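## Task

Exchange the cardboard box in the open drawer of the short, narrow three-drawer file cabinet with the mug in the open drawer of the wide three-drawer cabinet, then push every drawer fully closed. The mug must not drop more than a few centimetres or take a hard knock. Each cabinet must stay roughly in its place, the robot must not fall or finish tilted, and the end state must hold without the robot supporting anything.

## Robot and tools

Robot: a Rainbow Robotics RB-Y1 in a physics simulation. It has a two-wheel base with two rear casters (0.66 m long, 0.58 m wide, front edge 0.10 m ahead of the wheel axle), a folding torso (the lower part, the leg, bends at ankle, knee and hip), a head with a camera, and two 7-joint arms, each with a parallel gripper and a wrist camera. The base cannot drive sideways. Loose objects may occasionally get a small push from outside.

Frames: the base frame sits on the floor midway between the drive wheels, x forward, y left, z up. The reported chest point (on the spine, 0.08 m under the shoulders), left_hand and right_hand (midpoint between each hand's pads) are in this frame; fingers point along the hand's -z and close along its x. Printed hand positions can be off, more so at full reach. base_odometry is relative to the base pose at scene start, counts only wheel turns (slip looks like travel), heading positive to the left in -3.142..3.142.

execute_actions: argument actions is a list holding zero or one action object; an empty list just reports state and images. Optional cameras lists head_camera, left_wrist_camera, right_wrist_camera or all; omitted or null gives all, [] gives none, an unknown name rejects the call. An action may contain:
- base: a single relative command measured from where the base last reported itself. translate_m is a straight drive in metres, -3 to 3, forward positive. rotate_rad is a turn in place in radians, -3.2 to 3.2, counter-clockwise (left) positive. A base move needing over 8.667 s at its top speed is refused.
- joints: a dictionary of absolute joint targets by name (radians, grippers in metres), not offsets. Ranges: torso_squat_rad 0..1.2 (higher lowers the level chest); torso_shift_rad -0.3..0.6 (positive pushes hips forward); torso_pitch_rad -0.2..1.4 (positive leans forward); torso_yaw_rad -1.5..1.5 (positive left). Per arm (prefix left_ or right_): shoulder_pitch -2.356..2.356 (0 hanging, negative raises forward); shoulder_roll 0..3.141 on the left, -3.141..0 on the right (away from the body); shoulder_yaw -2.094..2.094; elbow -2.617..0.01 (negative bends); forearm_roll -3.141..3.141; wrist_pitch -1.57..1.919 (negative tips hand forward); hand_roll -2.705..2.705; gripper_m 0..0.1 opening width. Yaw and roll signs are the same on both arms (positive left/counter-clockwise from above). head_pan_rad -0.523..0.523 (positive left), head_tilt_rad -0.35..1.57 (positive down). Done tolerance is ±0.02 rad, ±0.004 m for grippers. Torso combined limits: squat+shift<=1.52; squat-shift+pitch<=1.57; shift+0.5pitch-0.4squat<=0.7; shift+0.3pitch-0.5squat<=0.39; breaking one leaves the commanded torso joints short with off_target.
- speeds: lower caps for this action, translate_m 0.05..0.4 m/s, rotate_rad 0.1..1.509 rad/s; defaults are the maxima.
- min_time_s: 0.1..8, a minimum duration for each arm and head motion.
All motions in an action start together. Joints or base left unnamed may still be driving to earlier targets. Unknown keys or out-of-range values make the whole call rejected with no motion. Native top speeds: arm joints 1 rad/s (wrist-end joints 1.5), head 1.5, squat and pitch 0.3, shift 0.15, torso yaw 0.6, grippers 0.1 m/s.

wait: seconds from 0 to 10; nothing new is commanded and the result matches an empty execute_actions. zoom_image: camera plus region [x0, y0, x1, y1] in pixels of that camera's latest full image (origin top-left, at most 504 by 504). finished_scene: scene number (1 or 2); it is final and reports success, so only call it once everything rests stably.

Reading results: base_status and joint_status tell how each motion ended. done for the base only means the wheels turned the commanded amount. off_target: stopped short, maybe still pushing. contact_stop: arm or torso met firm resistance. time_out: took too long. limit_stop_at_<name>: a built-in limit stopped it; limit_stop_at_own_body means a self-collision guard acted before touching, so move the arm or torso apart. stopped_with_arm: the torso halted because an arm hit something. A contact_stop, time_out or stopped_with_arm on one joint halts its whole group (torso, left arm or right arm), and those joints hold where they stopped. After such a stop, first back the arm off in its own action, then the torso. If both hands share one object and the torso contact-stops immediately with nothing in the way, resend every arm joint at its reported joint_positions value, then the torso command. joint command not followed (with a cause line) means an arm's targets were held back by the arm-collision check; grippers still act, and the withheld targets may be retried later. on_its_own lists uncommanded parts; held at is the target being held, not the actual position. A reported stop cancels the later calls in that same reply.

Gripping: command an opening at least 0.005 m below the object's width; off_target on the gripper is then expected.

Hazards: the base keeps pushing into furniture and its wheels can spin; the bent leg can reach past the front edge and, when it meets furniture, may shove the robot backward without showing in odometry. Never let the arms strike or squeeze each other, grippers included. Contact torque at a joint's limit (shoulders 60.9, elbow 31.3, wrist joints 21.7 N m, held weight included) freezes the robot for 10 s. Each arm carries at most about 3 kg; heavy loads held far forward can tip the robot. Holding loads heats motors: MOTOR HOT appears from 65 °C, and at 80 °C an OVER-TEMPERATURE FAULT brakes the arm; resend targets afterwards. Avoid dropping or slamming objects and pushing cabinets. Fewer and quicker motions are better.

Each tool is called after "Request:" as a command line: name --argument value for each argument, lists and objects as JSON in quotes; but a table of rows of numbers goes row by row, as --pt "numbers of a row", without its own name.

## Session

Request:
execute_actions --actions '[]'

Scene clock: 0.00 s.
base_odometry: x=+0.000 y=+0.000 heading=+0.000 (m, m, rad; odometry frame)
base_status: not commanded
joint_positions: torso_squat_rad=+0.350 torso_shift_rad=-0.001 torso_pitch_rad=+0.000 torso_yaw_rad=+0.000 left_shoulder_pitch_rad=-0.007 left_shoulder_roll_rad=+0.015 left_shoulder_yaw_rad=+0.004 left_elbow_rad=-0.164 left_forearm_roll_rad=+0.054 left_wrist_pitch_rad=-0.003 left_hand_roll_rad=+0.009 left_gripper_m=+0.099 right_shoulder_pitch_rad=-0.034 right_shoulder_roll_rad=-0.038 right_shoulder_yaw_rad=+0.018 right_elbow_rad=-0.214 right_forearm_roll_rad=-0.002 right_wrist_pitch_rad=-0.003 right_hand_roll_rad=-0.034 right_gripper_m=+0.100 head_pan_rad=+0.000 head_tilt_rad=+0.400
joint_status: not commanded
chest: x=-0.2287 y=+0.0007 z=+1.2475 quat_wxyz=(+1.000, -0.001, +0.000, +0.000) (m; base frame)
left_hand: x=-0.1428 y=+0.2314 z=+0.5669 quat_wxyz=(+0.996, +0.004, -0.087, +0.032) (m; base frame)
right_hand: x=-0.0993 y=-0.2459 z=+0.5742 quat_wxyz=(+0.992, -0.016, -0.125, -0.001) (m; base frame)
pictures: head_camera, left_wrist_camera, right_wrist_camera
Images, in order (width x height): head_camera 896x504, left_wrist_camera 644x364, right_wrist_camera 644x364.

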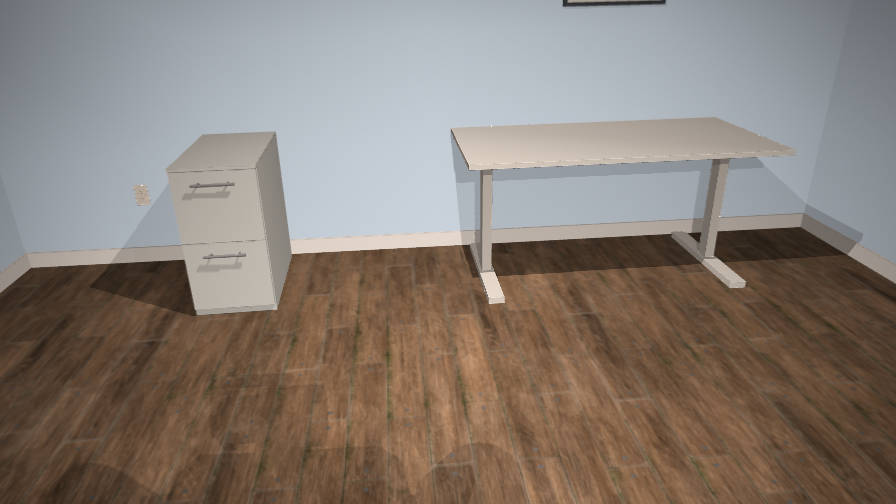

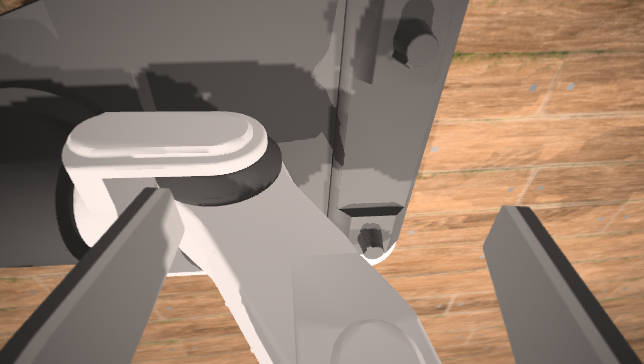

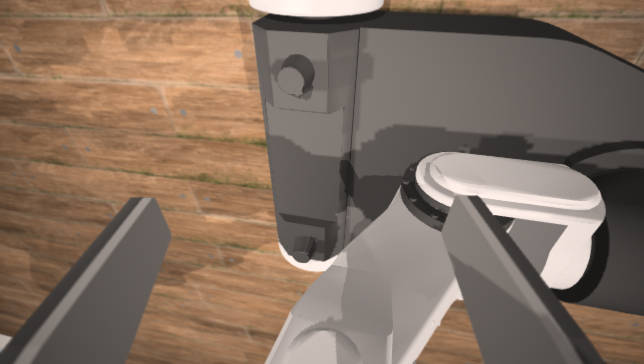

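Request:
execute_actions --actions '[{"base":{"rotate_rad":1.8}}]' --cameras '["head_camera"]'

Request:
execute_actions --actions '[{"base":{"rotate_rad":1.8}}]' --cameras '["head_camera"]'

Request:
execute_actions --actions '[{"base":{"rotate_rad":1.5}}]' --cameras '["head_camera"]'

Scene clock: 4.73 s.
base_odometry: x=+0.000 y=+0.000 heading=+1.799 (m, m, rad; odometry frame)
base_status: done
joint_positions: torso_squat_rad=+0.350 torso_shift_rad=-0.001 torso_pitch_rad=-0.001 torso_yaw_rad=+0.000 left_shoulder_pitch_rad=-0.007 left_shoulder_roll_rad=+0.015 left_shoulder_yaw_rad=+0.004 left_elbow_rad=-0.164 left_forearm_roll_rad=+0.054 left_wrist_pitch_rad=-0.003 left_hand_roll_rad=+0.009 left_gripper_m=+0.099 right_shoulder_pitch_rad=-0.034 right_shoulder_roll_rad=-0.038 right_shoulder_yaw_rad=+0.018 right_elbow_rad=-0.214 right_forearm_roll_rad=-0.002 right_wrist_pitch_rad=-0.003 right_hand_roll_rad=-0.034 right_gripper_m=+0.100 head_pan_rad=+0.000 head_tilt_rad=+0.400
joint_status: not commanded
chest: x=-0.2288 y=+0.0007 z=+1.2475 quat_wxyz=(+1.000, -0.001, +0.000, +0.000) (m; base frame)
left_hand: x=-0.1428 y=+0.2314 z=+0.5669 quat_wxyz=(+0.996, +0.004, -0.087, +0.032) (m; base frame)
right_hand: x=-0.0993 y=-0.2460 z=+0.5742 quat_wxyz=(+0.992, -0.016, -0.125, -0.001) (m; base frame)
pictures: head_camera
Images, in order (width x height): head_camera 896x504.

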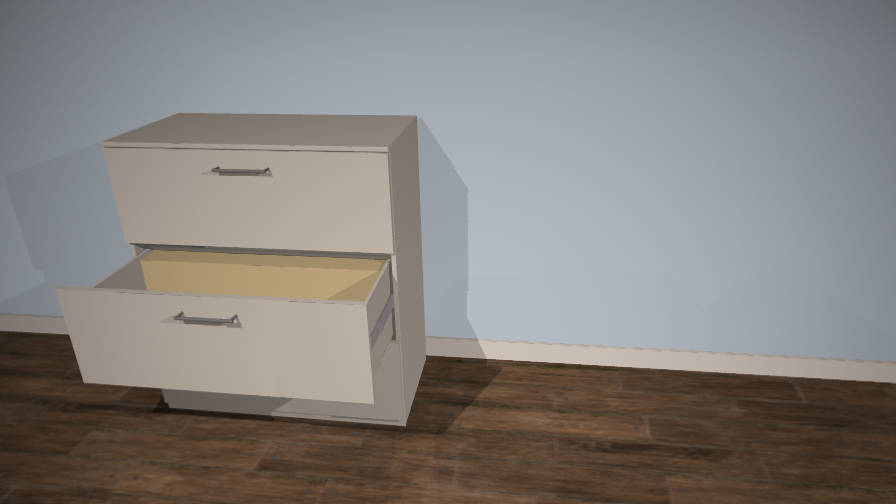

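Scene clock: 8.97 s.
base_odometry: x=+0.000 y=+0.000 heading=-2.684 (m, m, rad; odometry frame)
base_status: done
joint_positions: torso_squat_rad=+0.350 torso_shift_rad=-0.001 torso_pitch_rad=-0.001 torso_yaw_rad=+0.000 left_shoulder_pitch_rad=-0.007 left_shoulder_roll_rad=+0.015 left_shoulder_yaw_rad=+0.004 left_elbow_rad=-0.164 left_forearm_roll_rad=+0.054 left_wrist_pitch_rad=-0.003 left_hand_roll_rad=+0.009 left_gripper_m=+0.099 right_shoulder_pitch_rad=-0.034 right_shoulder_roll_rad=-0.038 right_shoulder_yaw_rad=+0.018 right_elbow_rad=-0.214 right_forearm_roll_rad=-0.002 right_wrist_pitch_rad=-0.003 right_hand_roll_rad=-0.034 right_gripper_m=+0.100 head_pan_rad=+0.000 head_tilt_rad=+0.400
joint_status: not commanded
chest: x=-0.2288 y=+0.0007 z=+1.2475 quat_wxyz=(+1.000, -0.001, +0.000, +0.000) (m; base frame)
left_hand: x=-0.1428 y=+0.2314 z=+0.5669 quat_wxyz=(+0.996, +0.004, -0.087, +0.032) (m; base frame)
right_hand: x=-0.0993 y=-0.2460 z=+0.5742 quat_wxyz=(+0.992, -0.016, -0.125, -0.001) (m; base frame)
pictures: head_camera
Images, in order (width x height): head_camera 896x504.

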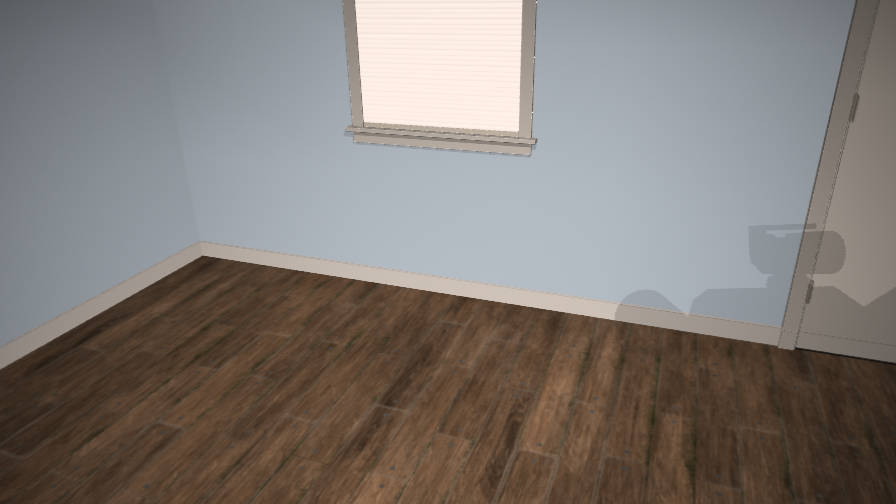

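Scene clock: 12.90 s.
base_odometry: x=+0.000 y=+0.000 heading=-1.185 (m, m, rad; odometry frame)
base_status: done
joint_positions: torso_squat_rad=+0.350 torso_shift_rad=-0.001 torso_pitch_rad=-0.001 torso_yaw_rad=+0.000 left_shoulder_pitch_rad=-0.007 left_shoulder_roll_rad=+0.015 left_shoulder_yaw_rad=+0.004 left_elbow_rad=-0.164 left_forearm_roll_rad=+0.054 left_wrist_pitch_rad=-0.003 left_hand_roll_rad=+0.009 left_gripper_m=+0.099 right_shoulder_pitch_rad=-0.034 right_shoulder_roll_rad=-0.038 right_shoulder_yaw_rad=+0.018 right_elbow_rad=-0.214 right_forearm_roll_rad=-0.002 right_wrist_pitch_rad=-0.003 right_hand_roll_rad=-0.034 right_gripper_m=+0.100 head_pan_rad=+0.000 head_tilt_rad=+0.400
joint_status: not commanded
chest: x=-0.2288 y=+0.0007 z=+1.2475 quat_wxyz=(+1.000, -0.001, +0.000, +0.000) (m; base frame)
left_hand: x=-0.1428 y=+0.2314 z=+0.5669 quat_wxyz=(+0.996, +0.004, -0.087, +0.032) (m; base frame)
right_hand: x=-0.0993 y=-0.2460 z=+0.5742 quat_wxyz=(+0.992, -0.016, -0.125, -0.001) (m; base frame)
pictures: head_camera
Images, in order (width x height): head_camera 896x504.

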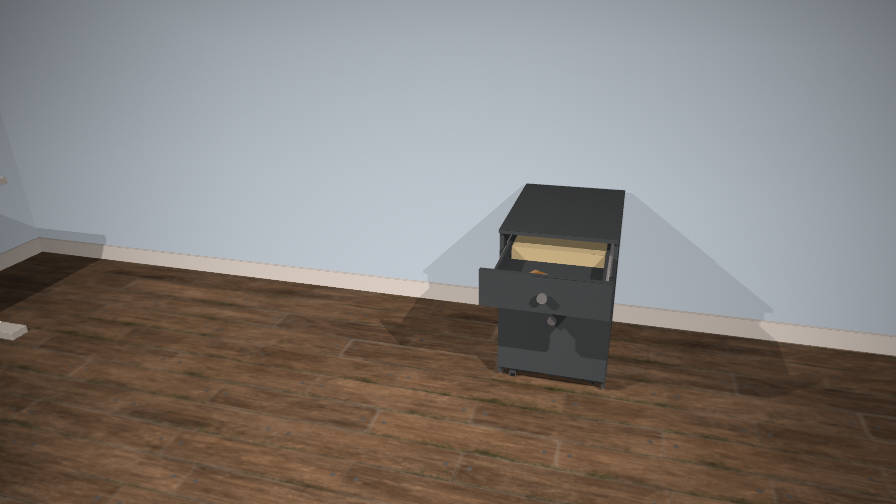

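Request:
execute_actions --actions '[{"base":{"rotate_rad":-0.23}}]' --cameras '[]'

Request:
execute_actions --actions '[{"base":{"translate_m":0.9},"joints":{"head_tilt_rad":0.8}}]' --cameras '["head_camera"]'

Scene clock: 15.27 s.
base_odometry: x=+0.000 y=+0.000 heading=-1.414 (m, m, rad; odometry frame)
base_status: done
joint_positions: torso_squat_rad=+0.350 torso_shift_rad=-0.001 torso_pitch_rad=-0.001 torso_yaw_rad=+0.000 left_shoulder_pitch_rad=-0.007 left_shoulder_roll_rad=+0.015 left_shoulder_yaw_rad=+0.004 left_elbow_rad=-0.164 left_forearm_roll_rad=+0.054 left_wrist_pitch_rad=-0.003 left_hand_roll_rad=+0.009 left_gripper_m=+0.099 right_shoulder_pitch_rad=-0.034 right_shoulder_roll_rad=-0.038 right_shoulder_yaw_rad=+0.018 right_elbow_rad=-0.214 right_forearm_roll_rad=-0.002 right_wrist_pitch_rad=-0.003 right_hand_roll_rad=-0.034 right_gripper_m=+0.100 head_pan_rad=+0.000 head_tilt_rad=+0.400
joint_status: not commanded
chest: x=-0.2288 y=+0.0008 z=+1.2475 quat_wxyz=(+1.000, -0.001, +0.000, +0.000) (m; base frame)
left_hand: x=-0.1428 y=+0.2314 z=+0.5669 quat_wxyz=(+0.996, +0.004, -0.087, +0.032) (m; base frame)
right_hand: x=-0.0993 y=-0.2459 z=+0.5742 quat_wxyz=(+0.992, -0.016, -0.125, -0.001) (m; base frame)
pictures: none
No camera images: the call's "cameras" was empty. Leave "cameras" out to get every camera's image.

Scene clock: 19.10 s.
base_odometry: x=+0.142 y=-0.889 heading=-1.412 (m, m, rad; odometry frame)
base_status: done
joint_positions: torso_squat_rad=+0.350 torso_shift_rad=-0.001 torso_pitch_rad=+0.000 torso_yaw_rad=+0.000 left_shoulder_pitch_rad=-0.007 left_shoulder_roll_rad=+0.015 left_shoulder_yaw_rad=+0.004 left_elbow_rad=-0.165 left_forearm_roll_rad=+0.054 left_wrist_pitch_rad=-0.003 left_hand_roll_rad=+0.009 left_gripper_m=+0.099 right_shoulder_pitch_rad=-0.034 right_shoulder_roll_rad=-0.038 right_shoulder_yaw_rad=+0.018 right_elbow_rad=-0.214 right_forearm_roll_rad=-0.002 right_wrist_pitch_rad=-0.003 right_hand_roll_rad=-0.034 right_gripper_m=+0.100 head_pan_rad=+0.000 head_tilt_rad=+0.800
joint_status: all done
chest: x=-0.2287 y=+0.0007 z=+1.2475 quat_wxyz=(+1.000, -0.001, +0.000, +0.000) (m; base frame)
left_hand: x=-0.1428 y=+0.2314 z=+0.5669 quat_wxyz=(+0.996, +0.004, -0.087, +0.032) (m; base frame)
right_hand: x=-0.0992 y=-0.2459 z=+0.5742 quat_wxyz=(+0.992, -0.016, -0.125, -0.001) (m; base frame)
pictures: head_camera
Images, in order (width x height): head_camera 896x504.

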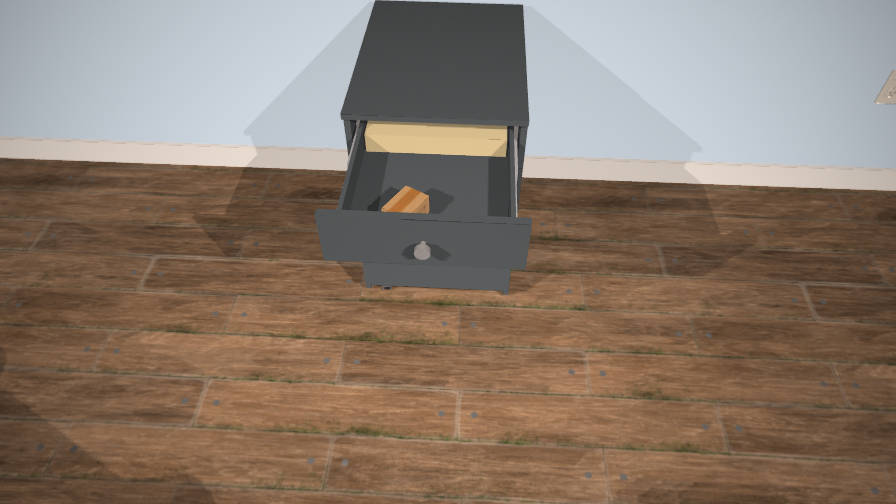

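Request:
execute_actions --actions '[{"base":{"rotate_rad":-0.05},"joints":{"torso_pitch_rad":0.4,"left_shoulder_pitch_rad":-1.1,"left_elbow_rad":-0.8,"left_wrist_pitch_rad":1.5,"head_tilt_rad":0.6}}]' --cameras '["head_camera"]'

Scene clock: 21.90 s.
base_odometry: x=+0.142 y=-0.889 heading=-1.460 (m, m, rad; odometry frame)
base_status: done
joint_positions: torso_squat_rad=+0.350 torso_shift_rad=-0.001 torso_pitch_rad=+0.400 torso_yaw_rad=+0.000 left_shoulder_pitch_rad=-1.100 left_shoulder_roll_rad=+0.015 left_shoulder_yaw_rad=+0.004 left_elbow_rad=-0.800 left_forearm_roll_rad=+0.054 left_wrist_pitch_rad=+1.500 left_hand_roll_rad=+0.009 left_gripper_m=+0.099 right_shoulder_pitch_rad=-0.034 right_shoulder_roll_rad=-0.038 right_shoulder_yaw_rad=+0.018 right_elbow_rad=-0.214 right_forearm_roll_rad=-0.002 right_wrist_pitch_rad=-0.003 right_hand_roll_rad=-0.034 right_gripper_m=+0.100 head_pan_rad=+0.000 head_tilt_rad=+0.600
joint_status: all done
chest: x=-0.1080 y=+0.0007 z=+1.2230 quat_wxyz=(+0.980, -0.001, +0.199, +0.000) (m; base frame)
left_hand: x=+0.3275 y=+0.0895 z=+0.7990 quat_wxyz=(+0.986, +0.004, +0.030, -0.163) (m; base frame)
right_hand: x=-0.2514 y=-0.2459 z=+0.5526 quat_wxyz=(+0.997, -0.016, +0.075, +0.002) (m; base frame)
pictures: head_camera
Images, in order (width x height): head_camera 896x504.

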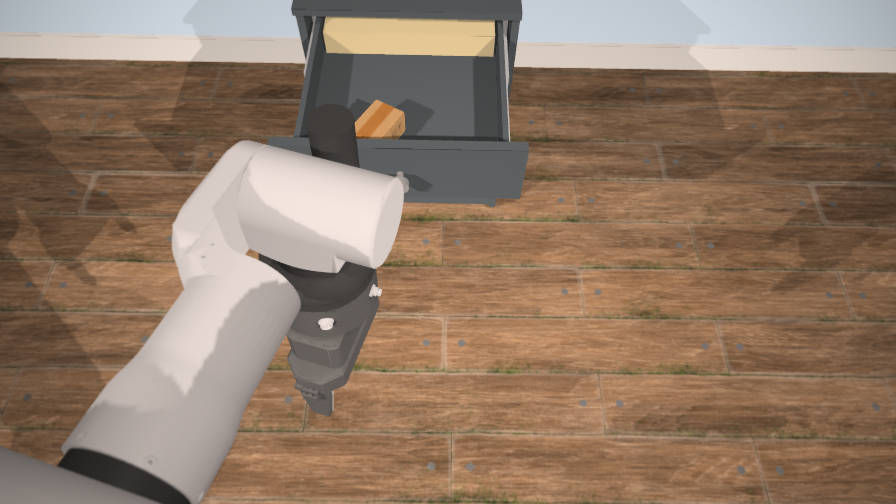

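Request:
execute_actions --actions '[{"base":{"translate_m":0.5},"joints":{"head_tilt_rad":1.0}}]' --cameras '["head_camera","left_wrist_camera"]'

Scene clock: 24.77 s.
base_odometry: x=+0.197 y=-1.386 heading=-1.461 (m, m, rad; odometry frame)
base_status: done
joint_positions: torso_squat_rad=+0.350 torso_shift_rad=-0.001 torso_pitch_rad=+0.400 torso_yaw_rad=+0.000 left_shoulder_pitch_rad=-1.100 left_shoulder_roll_rad=+0.015 left_shoulder_yaw_rad=+0.004 left_elbow_rad=-0.800 left_forearm_roll_rad=+0.054 left_wrist_pitch_rad=+1.500 left_hand_roll_rad=+0.009 left_gripper_m=+0.099 right_shoulder_pitch_rad=-0.034 right_shoulder_roll_rad=-0.038 right_shoulder_yaw_rad=+0.018 right_elbow_rad=-0.214 right_forearm_roll_rad=-0.002 right_wrist_pitch_rad=-0.003 right_hand_roll_rad=-0.034 right_gripper_m=+0.100 head_pan_rad=+0.000 head_tilt_rad=+1.000
joint_status: all done
chest: x=-0.1080 y=+0.0007 z=+1.2230 quat_wxyz=(+0.980, -0.001, +0.199, +0.000) (m; base frame)
left_hand: x=+0.3275 y=+0.0895 z=+0.7989 quat_wxyz=(+0.986, +0.004, +0.030, -0.163) (m; base frame)
right_hand: x=-0.2515 y=-0.2459 z=+0.5526 quat_wxyz=(+0.997, -0.016, +0.075, +0.002) (m; base frame)
pictures: head_camera, left_wrist_camera
Images, in order (width x height): head_camera 896x504, left_wrist_camera 644x364.

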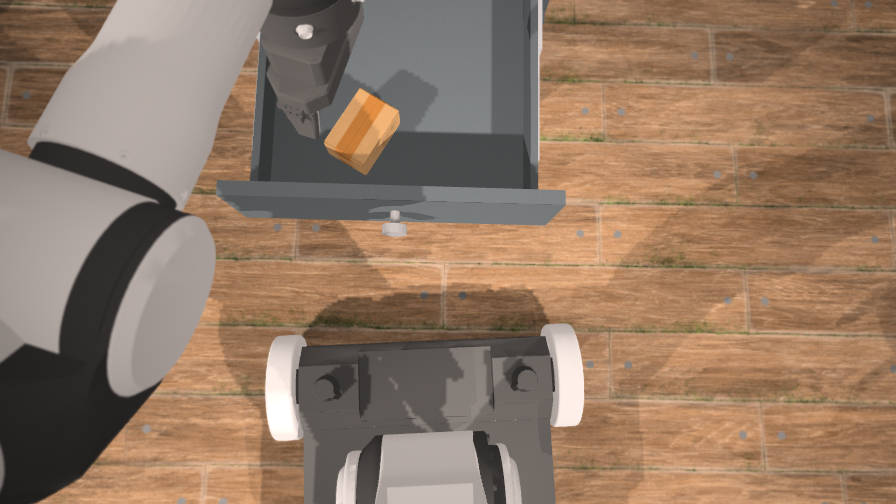

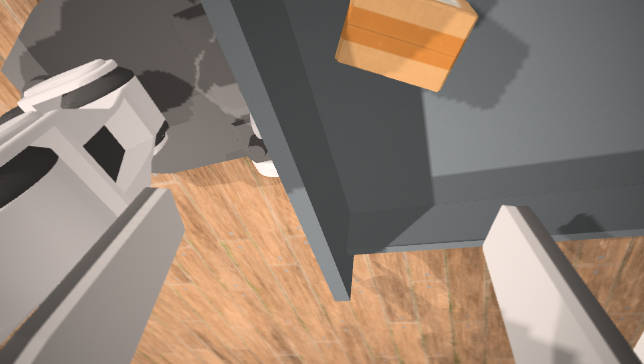

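Request:
execute_actions --actions '[{"base":{"translate_m":0.11},"joints":{"left_hand_roll_rad":1.39,"torso_squat_rad":0.7}}]' --cameras '["head_camera","left_wrist_camera"]'

Scene clock: 27.43 s.
base_odometry: x=+0.209 y=-1.496 heading=-1.461 (m, m, rad; odometry frame)
base_status: done
joint_positions: torso_squat_rad=+0.700 torso_shift_rad=-0.001 torso_pitch_rad=+0.400 torso_yaw_rad=+0.000 left_shoulder_pitch_rad=-1.100 left_shoulder_roll_rad=+0.015 left_shoulder_yaw_rad=+0.004 left_elbow_rad=-0.800 left_forearm_roll_rad=+0.054 left_wrist_pitch_rad=+1.500 left_hand_roll_rad=+1.390 left_gripper_m=+0.099 right_shoulder_pitch_rad=-0.034 right_shoulder_roll_rad=-0.038 right_shoulder_yaw_rad=+0.018 right_elbow_rad=-0.214 right_forearm_roll_rad=-0.002 right_wrist_pitch_rad=-0.003 right_hand_roll_rad=-0.034 right_gripper_m=+0.100 head_pan_rad=+0.000 head_tilt_rad=+1.000
joint_status: all done
chest: x=-0.1080 y=+0.0006 z=+1.1009 quat_wxyz=(+0.980, -0.001, +0.199, +0.000) (m; base frame)
left_hand: x=+0.3276 y=+0.0895 z=+0.6768 quat_wxyz=(+0.864, +0.023, +0.021, +0.502) (m; base frame)
right_hand: x=-0.2513 y=-0.2460 z=+0.4304 quat_wxyz=(+0.997, -0.016, +0.075, +0.002) (m; base frame)
pictures: head_camera, left_wrist_camera
Images, in order (width x height): head_camera 896x504, left_wrist_camera 644x364.

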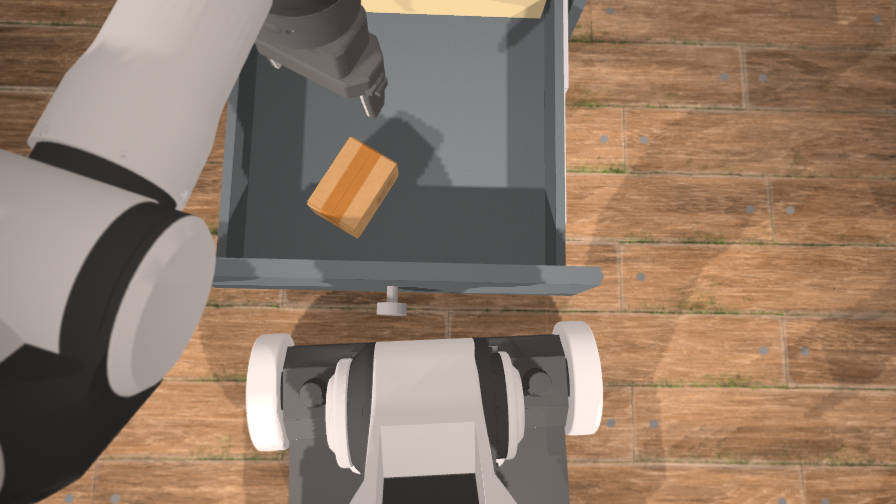

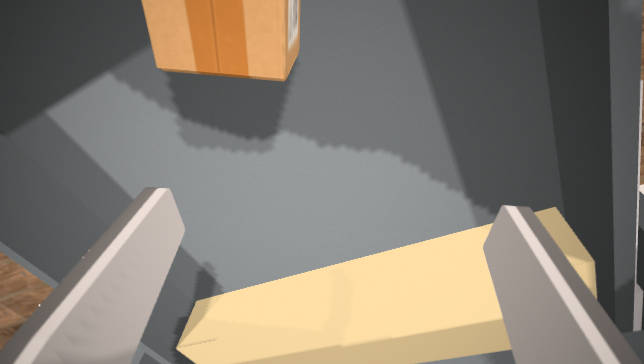

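Request:
execute_actions --actions '[{"base":{"translate_m":-0.07},"joints":{"left_hand_roll_rad":1.48,"torso_yaw_rad":-0.09,"torso_squat_rad":0.9}}]' --cameras '["head_camera","left_wrist_camera"]'

Scene clock: 29.40 s.
base_odometry: x=+0.201 y=-1.426 heading=-1.461 (m, m, rad; odometry frame)
base_status: done
joint_positions: torso_squat_rad=+0.900 torso_shift_rad=-0.001 torso_pitch_rad=+0.400 torso_yaw_rad=-0.090 left_shoulder_pitch_rad=-1.100 left_shoulder_roll_rad=+0.015 left_shoulder_yaw_rad=+0.004 left_elbow_rad=-0.800 left_forearm_roll_rad=+0.054 left_wrist_pitch_rad=+1.500 left_hand_roll_rad=+1.480 left_gripper_m=+0.099 right_shoulder_pitch_rad=-0.034 right_shoulder_roll_rad=-0.038 right_shoulder_yaw_rad=+0.018 right_elbow_rad=-0.214 right_forearm_roll_rad=-0.002 right_wrist_pitch_rad=-0.003 right_hand_roll_rad=-0.034 right_gripper_m=+0.100 head_pan_rad=+0.000 head_tilt_rad=+1.000
joint_status: all done
chest: x=-0.1079 y=+0.0006 z=+1.0006 quat_wxyz=(+0.979, -0.010, +0.198, -0.044) (m; base frame)
left_hand: x=+0.3329 y=+0.0384 z=+0.5744 quat_wxyz=(+0.863, +0.010, +0.028, +0.505) (m; base frame)
right_hand: x=-0.2721 y=-0.2566 z=+0.3390 quat_wxyz=(+0.996, -0.030, +0.076, -0.040) (m; base frame)
pictures: head_camera, left_wrist_camera
Images, in order (width x height): head_camera 896x504, left_wrist_camera 644x364.

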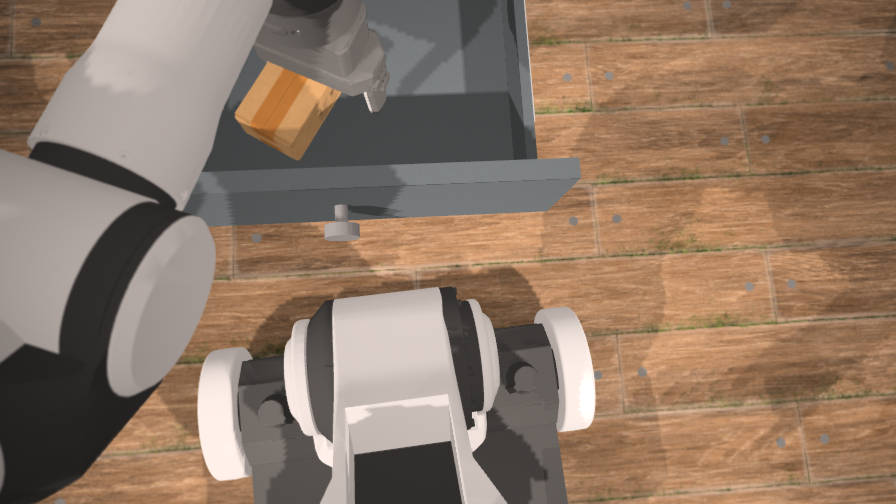

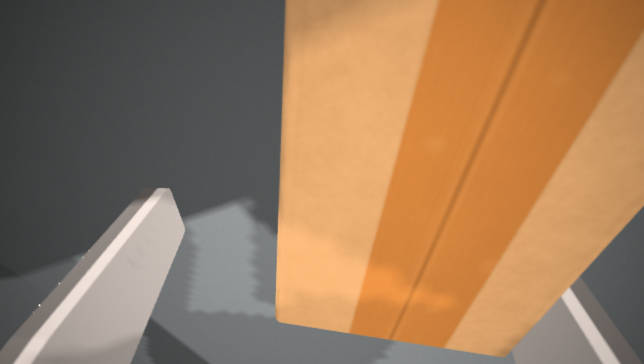

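Request:
execute_actions --actions '[{"base":{"translate_m":-0.02},"joints":{"left_hand_roll_rad":1.42,"torso_yaw_rad":-0.03,"torso_squat_rad":0.93}}]' --cameras '["left_wrist_camera"]'

Scene clock: 30.43 s.
base_odometry: x=+0.199 y=-1.406 heading=-1.460 (m, m, rad; odometry frame)
base_status: done
joint_positions: torso_squat_rad=+0.930 torso_shift_rad=-0.001 torso_pitch_rad=+0.400 torso_yaw_rad=-0.030 left_shoulder_pitch_rad=-1.100 left_shoulder_roll_rad=+0.015 left_shoulder_yaw_rad=+0.004 left_elbow_rad=-0.800 left_forearm_roll_rad=+0.054 left_wrist_pitch_rad=+1.500 left_hand_roll_rad=+1.420 left_gripper_m=+0.099 right_shoulder_pitch_rad=-0.034 right_shoulder_roll_rad=-0.038 right_shoulder_yaw_rad=+0.018 right_elbow_rad=-0.214 right_forearm_roll_rad=-0.002 right_wrist_pitch_rad=-0.003 right_hand_roll_rad=-0.034 right_gripper_m=+0.100 head_pan_rad=+0.000 head_tilt_rad=+1.000
joint_status: all done
chest: x=-0.1080 y=+0.0006 z=+0.9840 quat_wxyz=(+0.980, -0.004, +0.199, -0.015) (m; base frame)
left_hand: x=+0.3300 y=+0.0726 z=+0.5593 quat_wxyz=(+0.864, +0.018, +0.023, +0.503) (m; base frame)
right_hand: x=-0.2580 y=-0.2498 z=+0.3164 quat_wxyz=(+0.997, -0.021, +0.075, -0.012) (m; base frame)
pictures: left_wrist_camera
Images, in order (width x height): left_wrist_camera 644x364.

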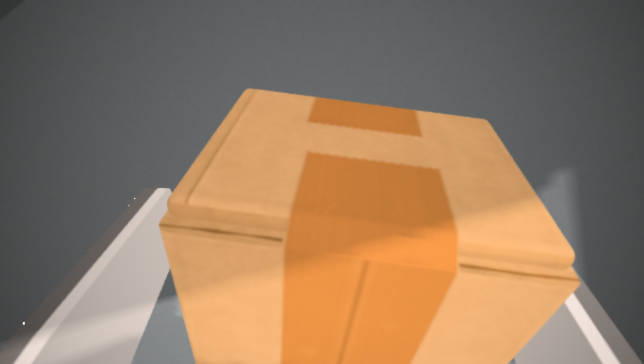

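Good; grasp and lift.

Request:
execute_actions --actions '[{"joints":{"left_gripper_m":0.04}}]' --cameras '[]'

Request:
execute_actions --actions '[{"joints":{"torso_squat_rad":0.35,"torso_yaw_rad":0}}]' --cameras '["head_camera"]'

Scene clock: 31.73 s.
base_odometry: x=+0.199 y=-1.406 heading=-1.460 (m, m, rad; odometry frame)
base_status: not commanded
joint_positions: torso_squat_rad=+0.930 torso_shift_rad=-0.001 torso_pitch_rad=+0.400 torso_yaw_rad=-0.030 left_shoulder_pitch_rad=-1.100 left_shoulder_roll_rad=+0.015 left_shoulder_yaw_rad=+0.004 left_elbow_rad=-0.800 left_forearm_roll_rad=+0.054 left_wrist_pitch_rad=+1.500 left_hand_roll_rad=+1.420 left_gripper_m=+0.060 right_shoulder_pitch_rad=-0.034 right_shoulder_roll_rad=-0.038 right_shoulder_yaw_rad=+0.018 right_elbow_rad=-0.214 right_forearm_roll_rad=-0.002 right_wrist_pitch_rad=-0.003 right_hand_roll_rad=-0.034 right_gripper_m=+0.100 head_pan_rad=+0.000 head_tilt_rad=+1.000
joint_status: left_gripper_m off_target (ended at +0.060, target +0.040)
chest: x=-0.1080 y=+0.0006 z=+0.9840 quat_wxyz=(+0.980, -0.004, +0.199, -0.015) (m; base frame)
left_hand: x=+0.3300 y=+0.0726 z=+0.5593 quat_wxyz=(+0.864, +0.018, +0.023, +0.503) (m; base frame)
right_hand: x=-0.2581 y=-0.2498 z=+0.3164 quat_wxyz=(+0.997, -0.021, +0.075, -0.012) (m; base frame)
pictures: none
No camera images: the call's "cameras" was empty. Leave "cameras" out to get every camera's image.

Scene clock: 34.43 s.
base_odometry: x=+0.199 y=-1.406 heading=-1.460 (m, m, rad; odometry frame)
base_status: not commanded
joint_positions: torso_squat_rad=+0.350 torso_shift_rad=-0.001 torso_pitch_rad=+0.400 torso_yaw_rad=+0.000 left_shoulder_pitch_rad=-1.100 left_shoulder_roll_rad=+0.015 left_shoulder_yaw_rad=+0.004 left_elbow_rad=-0.800 left_forearm_roll_rad=+0.054 left_wrist_pitch_rad=+1.500 left_hand_roll_rad=+1.420 left_gripper_m=+0.060 right_shoulder_pitch_rad=-0.034 right_shoulder_roll_rad=-0.038 right_shoulder_yaw_rad=+0.018 right_elbow_rad=-0.214 right_forearm_roll_rad=-0.002 right_wrist_pitch_rad=-0.003 right_hand_roll_rad=-0.034 right_gripper_m=+0.100 head_pan_rad=+0.000 head_tilt_rad=+1.000
joint_status: all done
chest: x=-0.1080 y=+0.0007 z=+1.2231 quat_wxyz=(+0.980, -0.001, +0.199, +0.000) (m; base frame)
left_hand: x=+0.3274 y=+0.0897 z=+0.7989 quat_wxyz=(+0.857, +0.023, +0.021, +0.515) (m; base frame)
right_hand: x=-0.2515 y=-0.2459 z=+0.5527 quat_wxyz=(+0.997, -0.016, +0.075, +0.002) (m; base frame)
pictures: head_camera
Images, in order (width x height): head_camera 896x504.

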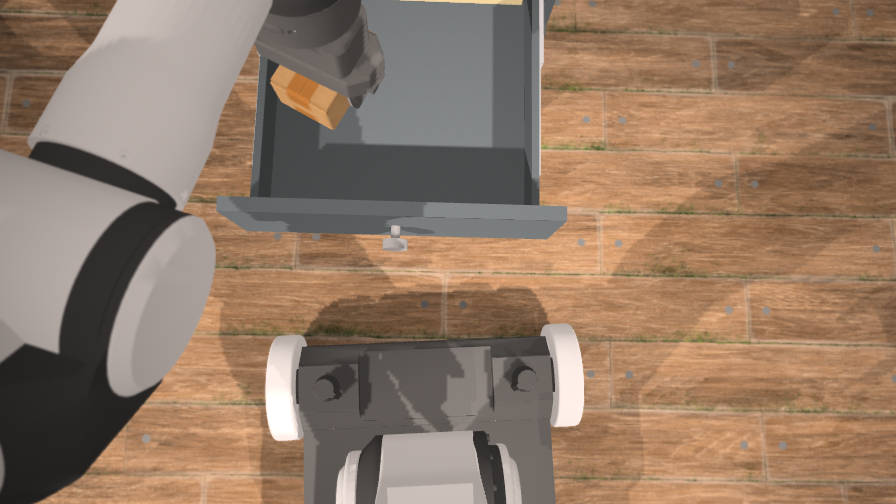

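Request:
execute_actions --actions '[{"base":{"translate_m":-0.3}}]' --cameras '[]'

Request:
execute_actions --actions '[{"base":{"rotate_rad":-2.685}}]' --cameras '[]'

Request:
execute_actions --actions '[{"base":{"translate_m":1.73}}]' --cameras '[]'

Request:
execute_actions --actions '[{"base":{"rotate_rad":-0.46},"joints":{"head_tilt_rad":0.4}}]' --cameras '["head_camera"]'

Scene clock: 37.33 s.
base_odometry: x=+0.166 y=-1.108 heading=-1.461 (m, m, rad; odometry frame)
base_status: done
joint_positions: torso_squat_rad=+0.350 torso_shift_rad=-0.001 torso_pitch_rad=+0.400 torso_yaw_rad=+0.000 left_shoulder_pitch_rad=-1.100 left_shoulder_roll_rad=+0.015 left_shoulder_yaw_rad=+0.004 left_elbow_rad=-0.800 left_forearm_roll_rad=+0.054 left_wrist_pitch_rad=+1.500 left_hand_roll_rad=+1.420 left_gripper_m=+0.060 right_shoulder_pitch_rad=-0.034 right_shoulder_roll_rad=-0.038 right_shoulder_yaw_rad=+0.018 right_elbow_rad=-0.214 right_forearm_roll_rad=-0.002 right_wrist_pitch_rad=-0.003 right_hand_roll_rad=-0.034 right_gripper_m=+0.100 head_pan_rad=+0.000 head_tilt_rad=+1.000
joint_status: not commanded
chest: x=-0.1081 y=+0.0007 z=+1.2231 quat_wxyz=(+0.980, -0.001, +0.199, +0.000) (m; base frame)
left_hand: x=+0.3273 y=+0.0898 z=+0.7990 quat_wxyz=(+0.857, +0.023, +0.021, +0.515) (m; base frame)
right_hand: x=-0.2516 y=-0.2459 z=+0.5526 quat_wxyz=(+0.997, -0.016, +0.075, +0.002) (m; base frame)
pictures: none
No camera images: the call's "cameras" was empty. Leave "cameras" out to get every camera's image.

Scene clock: 42.30 s.
base_odometry: x=+0.166 y=-1.108 heading=+2.137 (m, m, rad; odometry frame)
base_status: done
joint_positions: torso_squat_rad=+0.350 torso_shift_rad=-0.001 torso_pitch_rad=+0.400 torso_yaw_rad=+0.000 left_shoulder_pitch_rad=-1.100 left_shoulder_roll_rad=+0.015 left_shoulder_yaw_rad=+0.004 left_elbow_rad=-0.800 left_forearm_roll_rad=+0.054 left_wrist_pitch_rad=+1.500 left_hand_roll_rad=+1.420 left_gripper_m=+0.060 right_shoulder_pitch_rad=-0.034 right_shoulder_roll_rad=-0.038 right_shoulder_yaw_rad=+0.018 right_elbow_rad=-0.214 right_forearm_roll_rad=-0.002 right_wrist_pitch_rad=-0.003 right_hand_roll_rad=-0.034 right_gripper_m=+0.100 head_pan_rad=+0.000 head_tilt_rad=+1.000
joint_status: not commanded
chest: x=-0.1081 y=+0.0007 z=+1.2231 quat_wxyz=(+0.980, -0.001, +0.199, +0.000) (m; base frame)
left_hand: x=+0.3273 y=+0.0898 z=+0.7990 quat_wxyz=(+0.857, +0.023, +0.021, +0.515) (m; base frame)
right_hand: x=-0.2516 y=-0.2459 z=+0.5526 quat_wxyz=(+0.997, -0.016, +0.075, +0.002) (m; base frame)
pictures: none
No camera images: the call's "cameras" was empty. Leave "cameras" out to get every camera's image.

Scene clock: 47.97 s.
base_odometry: x=-0.762 y=+0.352 heading=+2.137 (m, m, rad; odometry frame)
base_status: done
joint_positions: torso_squat_rad=+0.350 torso_shift_rad=-0.001 torso_pitch_rad=+0.400 torso_yaw_rad=+0.000 left_shoulder_pitch_rad=-1.100 left_shoulder_roll_rad=+0.015 left_shoulder_yaw_rad=+0.004 left_elbow_rad=-0.800 left_forearm_roll_rad=+0.054 left_wrist_pitch_rad=+1.500 left_hand_roll_rad=+1.420 left_gripper_m=+0.060 right_shoulder_pitch_rad=-0.034 right_shoulder_roll_rad=-0.038 right_shoulder_yaw_rad=+0.018 right_elbow_rad=-0.214 right_forearm_roll_rad=-0.002 right_wrist_pitch_rad=-0.003 right_hand_roll_rad=-0.034 right_gripper_m=+0.100 head_pan_rad=+0.000 head_tilt_rad=+1.000
joint_status: not commanded
chest: x=-0.1080 y=+0.0007 z=+1.2230 quat_wxyz=(+0.980, -0.001, +0.199, +0.000) (m; base frame)
left_hand: x=+0.3274 y=+0.0898 z=+0.7989 quat_wxyz=(+0.857, +0.023, +0.021, +0.515) (m; base frame)
right_hand: x=-0.2514 y=-0.2459 z=+0.5526 quat_wxyz=(+0.997, -0.016, +0.075, +0.002) (m; base frame)
pictures: none
No camera images: the call's "cameras" was empty. Leave "cameras" out to get every camera's image.

Scene clock: 50.20 s.
base_odometry: x=-0.762 y=+0.352 heading=+1.677 (m, m, rad; odometry frame)
base_status: done
joint_positions: torso_squat_rad=+0.350 torso_shift_rad=-0.001 torso_pitch_rad=+0.400 torso_yaw_rad=+0.000 left_shoulder_pitch_rad=-1.100 left_shoulder_roll_rad=+0.015 left_shoulder_yaw_rad=+0.004 left_elbow_rad=-0.800 left_forearm_roll_rad=+0.054 left_wrist_pitch_rad=+1.500 left_hand_roll_rad=+1.420 left_gripper_m=+0.060 right_shoulder_pitch_rad=-0.034 right_shoulder_roll_rad=-0.038 right_shoulder_yaw_rad=+0.018 right_elbow_rad=-0.214 right_forearm_roll_rad=-0.002 right_wrist_pitch_rad=-0.003 right_hand_roll_rad=-0.034 right_gripper_m=+0.100 head_pan_rad=+0.000 head_tilt_rad=+0.400
joint_status: all done
chest: x=-0.1080 y=+0.0007 z=+1.2230 quat_wxyz=(+0.980, -0.001, +0.199, +0.000) (m; base frame)
left_hand: x=+0.3274 y=+0.0898 z=+0.7989 quat_wxyz=(+0.857, +0.023, +0.021, +0.515) (m; base frame)
right_hand: x=-0.2514 y=-0.2459 z=+0.5526 quat_wxyz=(+0.997, -0.016, +0.075, +0.002) (m; base frame)
pictures: head_camera
Images, in order (width x height): head_camera 896x504.

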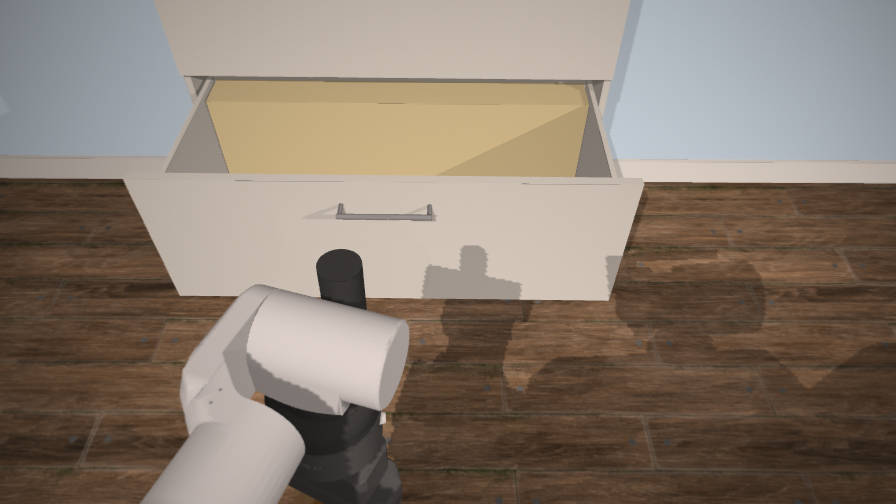

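Request:
execute_actions --actions '[{"base":{"translate_m":0.6},"joints":{"head_tilt_rad":0.9,"torso_squat_rad":0.0}}]' --cameras '["head_camera"]'

Scene clock: 54.20 s.
base_odometry: x=-0.826 y=+0.949 heading=+1.677 (m, m, rad; odometry frame)
base_status: done
joint_positions: torso_squat_rad=+0.000 torso_shift_rad=-0.001 torso_pitch_rad=+0.400 torso_yaw_rad=+0.000 left_shoulder_pitch_rad=-1.100 left_shoulder_roll_rad=+0.015 left_shoulder_yaw_rad=+0.004 left_elbow_rad=-0.800 left_forearm_roll_rad=+0.054 left_wrist_pitch_rad=+1.500 left_hand_roll_rad=+1.420 left_gripper_m=+0.060 right_shoulder_pitch_rad=-0.034 right_shoulder_roll_rad=-0.038 right_shoulder_yaw_rad=+0.018 right_elbow_rad=-0.214 right_forearm_roll_rad=-0.002 right_wrist_pitch_rad=-0.003 right_hand_roll_rad=-0.034 right_gripper_m=+0.100 head_pan_rad=+0.000 head_tilt_rad=+0.900
joint_status: all done
chest: x=-0.1080 y=+0.0007 z=+1.2655 quat_wxyz=(+0.980, -0.001, +0.199, +0.000) (m; base frame)
left_hand: x=+0.3273 y=+0.0898 z=+0.8413 quat_wxyz=(+0.857, +0.023, +0.021, +0.515) (m; base frame)
right_hand: x=-0.2515 y=-0.2459 z=+0.5951 quat_wxyz=(+0.997, -0.016, +0.075, +0.002) (m; base frame)
pictures: head_camera
Images, in order (width x height): head_camera 896x504.

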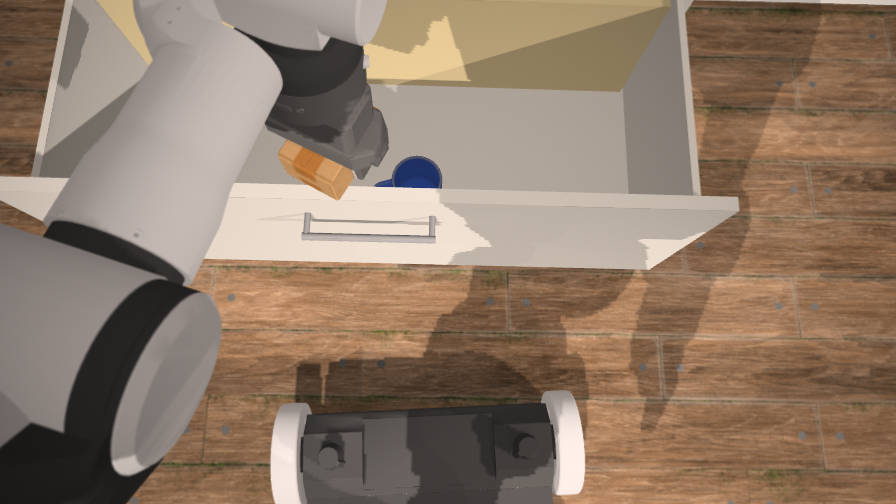

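Request:
execute_actions --actions '[{"base":{"translate_m":-0.35}}]' --cameras '[]'

Request:
execute_actions --actions '[{"joints":{"torso_pitch_rad":0.8,"left_shoulder_pitch_rad":-2.0,"left_elbow_rad":-0.3,"left_wrist_pitch_rad":1.5,"left_shoulder_roll_rad":0.5,"right_shoulder_pitch_rad":-2.0,"right_elbow_rad":-0.3,"right_wrist_pitch_rad":1.5,"right_shoulder_roll_rad":-0.2,"head_tilt_rad":0.3}}]' --cameras '["head_camera"]'

Scene clock: 57.93 s.
base_odometry: x=-0.789 y=+0.601 heading=+1.675 (m, m, rad; odometry frame)
base_status: done
joint_positions: torso_squat_rad=+0.000 torso_shift_rad=-0.001 torso_pitch_rad=+0.400 torso_yaw_rad=+0.000 left_shoulder_pitch_rad=-1.100 left_shoulder_roll_rad=+0.015 left_shoulder_yaw_rad=+0.004 left_elbow_rad=-0.800 left_forearm_roll_rad=+0.054 left_wrist_pitch_rad=+1.500 left_hand_roll_rad=+1.420 left_gripper_m=+0.060 right_shoulder_pitch_rad=-0.034 right_shoulder_roll_rad=-0.038 right_shoulder_yaw_rad=+0.018 right_elbow_rad=-0.214 right_forearm_roll_rad=-0.002 right_wrist_pitch_rad=-0.003 right_hand_roll_rad=-0.034 right_gripper_m=+0.100 head_pan_rad=+0.000 head_tilt_rad=+0.900
joint_status: not commanded
chest: x=-0.1081 y=+0.0007 z=+1.2655 quat_wxyz=(+0.980, -0.001, +0.199, +0.000) (m; base frame)
left_hand: x=+0.3273 y=+0.0898 z=+0.8414 quat_wxyz=(+0.857, +0.023, +0.021, +0.515) (m; base frame)
right_hand: x=-0.2516 y=-0.2459 z=+0.5951 quat_wxyz=(+0.997, -0.016, +0.075, +0.002) (m; base frame)
pictures: none
No camera images: the call's "cameras" was empty. Leave "cameras" out to get every camera's image.

Scene clock: 60.57 s.
base_odometry: x=-0.789 y=+0.601 heading=+1.675 (m, m, rad; odometry frame)
base_status: not commanded
joint_positions: torso_squat_rad=+0.000 torso_shift_rad=-0.001 torso_pitch_rad=+0.800 torso_yaw_rad=+0.000 left_shoulder_pitch_rad=-2.000 left_shoulder_roll_rad=+0.500 left_shoulder_yaw_rad=+0.004 left_elbow_rad=-0.300 left_forearm_roll_rad=+0.054 left_wrist_pitch_rad=+1.500 left_hand_roll_rad=+1.420 left_gripper_m=+0.060 right_shoulder_pitch_rad=-2.001 right_shoulder_roll_rad=-0.200 right_shoulder_yaw_rad=+0.018 right_elbow_rad=-0.300 right_forearm_roll_rad=-0.002 right_wrist_pitch_rad=+1.500 right_hand_roll_rad=-0.034 right_gripper_m=+0.100 head_pan_rad=+0.000 head_tilt_rad=+0.300
joint_status: all done
chest: x=-0.0066 y=+0.0007 z=+1.1961 quat_wxyz=(+0.921, -0.001, +0.389, +0.000) (m; base frame)
left_hand: x=+0.5814 y=+0.2515 z=+0.9163 quat_wxyz=(+0.786, +0.083, -0.085, +0.607) (m; base frame)
right_hand: x=+0.5394 y=-0.0921 z=+0.8773 quat_wxyz=(+0.978, -0.102, +0.009, +0.180) (m; base frame)
pictures: head_camera
Images, in order (width x height): head_camera 896x504.

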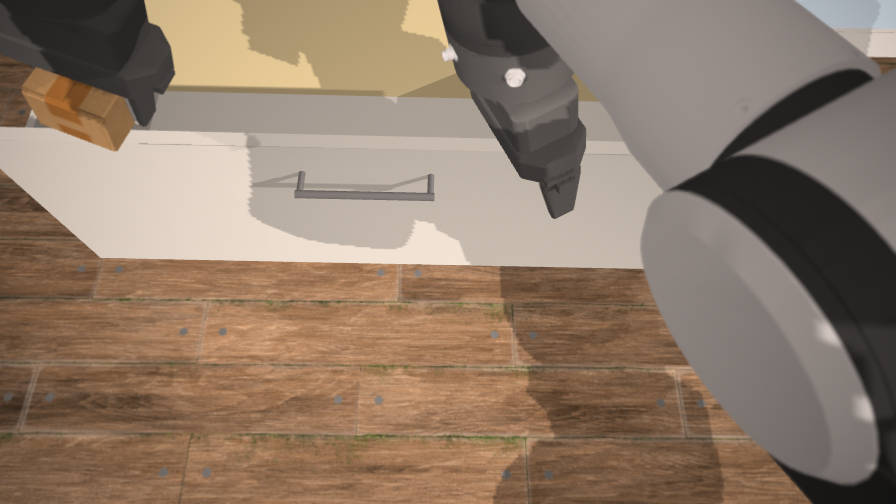

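Request:
execute_actions --actions '[{"base":{"translate_m":0.3},"joints":{"head_tilt_rad":0.6}}]' --cameras '[]'

Request:
execute_actions --actions '[{"joints":{"left_shoulder_pitch_rad":-1.6,"left_elbow_rad":-0.2,"left_wrist_pitch_rad":1.0,"right_shoulder_roll_rad":-0.03}}]'

Scene clock: 63.47 s.
base_odometry: x=-0.820 y=+0.899 heading=+1.675 (m, m, rad; odometry frame)
base_status: done
joint_positions: torso_squat_rad=+0.000 torso_shift_rad=-0.001 torso_pitch_rad=+0.800 torso_yaw_rad=+0.000 left_shoulder_pitch_rad=-2.000 left_shoulder_roll_rad=+0.500 left_shoulder_yaw_rad=+0.004 left_elbow_rad=-0.300 left_forearm_roll_rad=+0.054 left_wrist_pitch_rad=+1.500 left_hand_roll_rad=+1.420 left_gripper_m=+0.060 right_shoulder_pitch_rad=-2.000 right_shoulder_roll_rad=-0.200 right_shoulder_yaw_rad=+0.018 right_elbow_rad=-0.300 right_forearm_roll_rad=-0.002 right_wrist_pitch_rad=+1.500 right_hand_roll_rad=-0.034 right_gripper_m=+0.100 head_pan_rad=+0.000 head_tilt_rad=+0.600
joint_status: all done
chest: x=-0.0066 y=+0.0007 z=+1.1961 quat_wxyz=(+0.921, -0.001, +0.389, +0.000) (m; base frame)
left_hand: x=+0.5814 y=+0.2515 z=+0.9163 quat_wxyz=(+0.786, +0.083, -0.085, +0.607) (m; base frame)
right_hand: x=+0.5393 y=-0.0921 z=+0.8772 quat_wxyz=(+0.978, -0.102, +0.009, +0.180) (m; base frame)
pictures: none
No camera images: the call's "cameras" was empty. Leave "cameras" out to get every camera's image.

Scene clock: 64.67 s.
base_odometry: x=-0.820 y=+0.899 heading=+1.675 (m, m, rad; odometry frame)
base_status: not commanded
joint_positions: torso_squat_rad=+0.000 torso_shift_rad=-0.001 torso_pitch_rad=+0.800 torso_yaw_rad=+0.000 left_shoulder_pitch_rad=-1.599 left_shoulder_roll_rad=+0.500 left_shoulder_yaw_rad=+0.004 left_elbow_rad=-0.200 left_forearm_roll_rad=+0.054 left_wrist_pitch_rad=+1.000 left_hand_roll_rad=+1.420 left_gripper_m=+0.060 right_shoulder_pitch_rad=-2.000 right_shoulder_roll_rad=-0.030 right_shoulder_yaw_rad=+0.018 right_elbow_rad=-0.300 right_forearm_roll_rad=-0.002 right_wrist_pitch_rad=+1.500 right_hand_roll_rad=-0.034 right_gripper_m=+0.100 head_pan_rad=+0.000 head_tilt_rad=+0.600
joint_status: all done
chest: x=-0.0066 y=+0.0007 z=+1.1961 quat_wxyz=(+0.921, -0.001, +0.389, +0.000) (m; base frame)
left_hand: x=+0.4911 y=+0.3403 z=+0.7169 quat_wxyz=(+0.785, +0.103, -0.107, +0.602) (m; base frame)
right_hand: x=+0.4926 y=-0.0003 z=+0.8619 quat_wxyz=(+0.964, -0.071, +0.022, +0.256) (m; base frame)
pictures: head_camera, left_wrist_camera, right_wrist_camera
Images, in order (width x height): head_camera 896x504, left_wrist_camera 644x364, right_wrist_camera 644x364.

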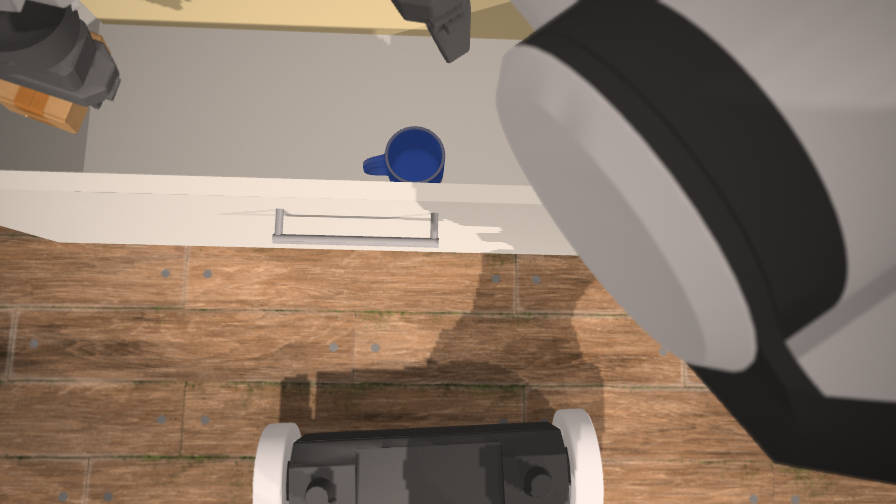

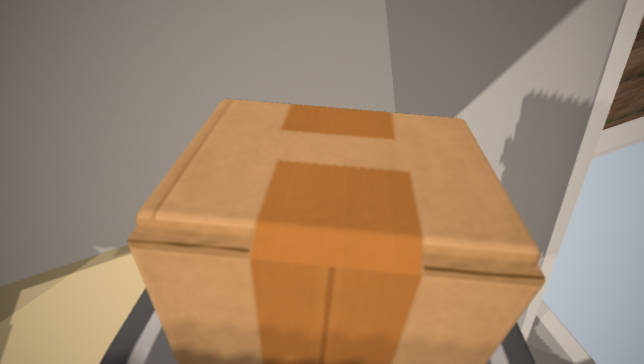

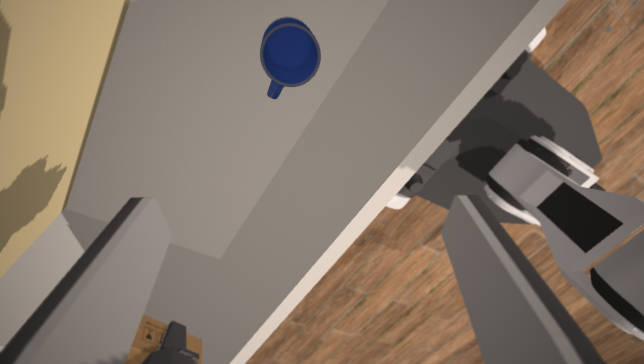

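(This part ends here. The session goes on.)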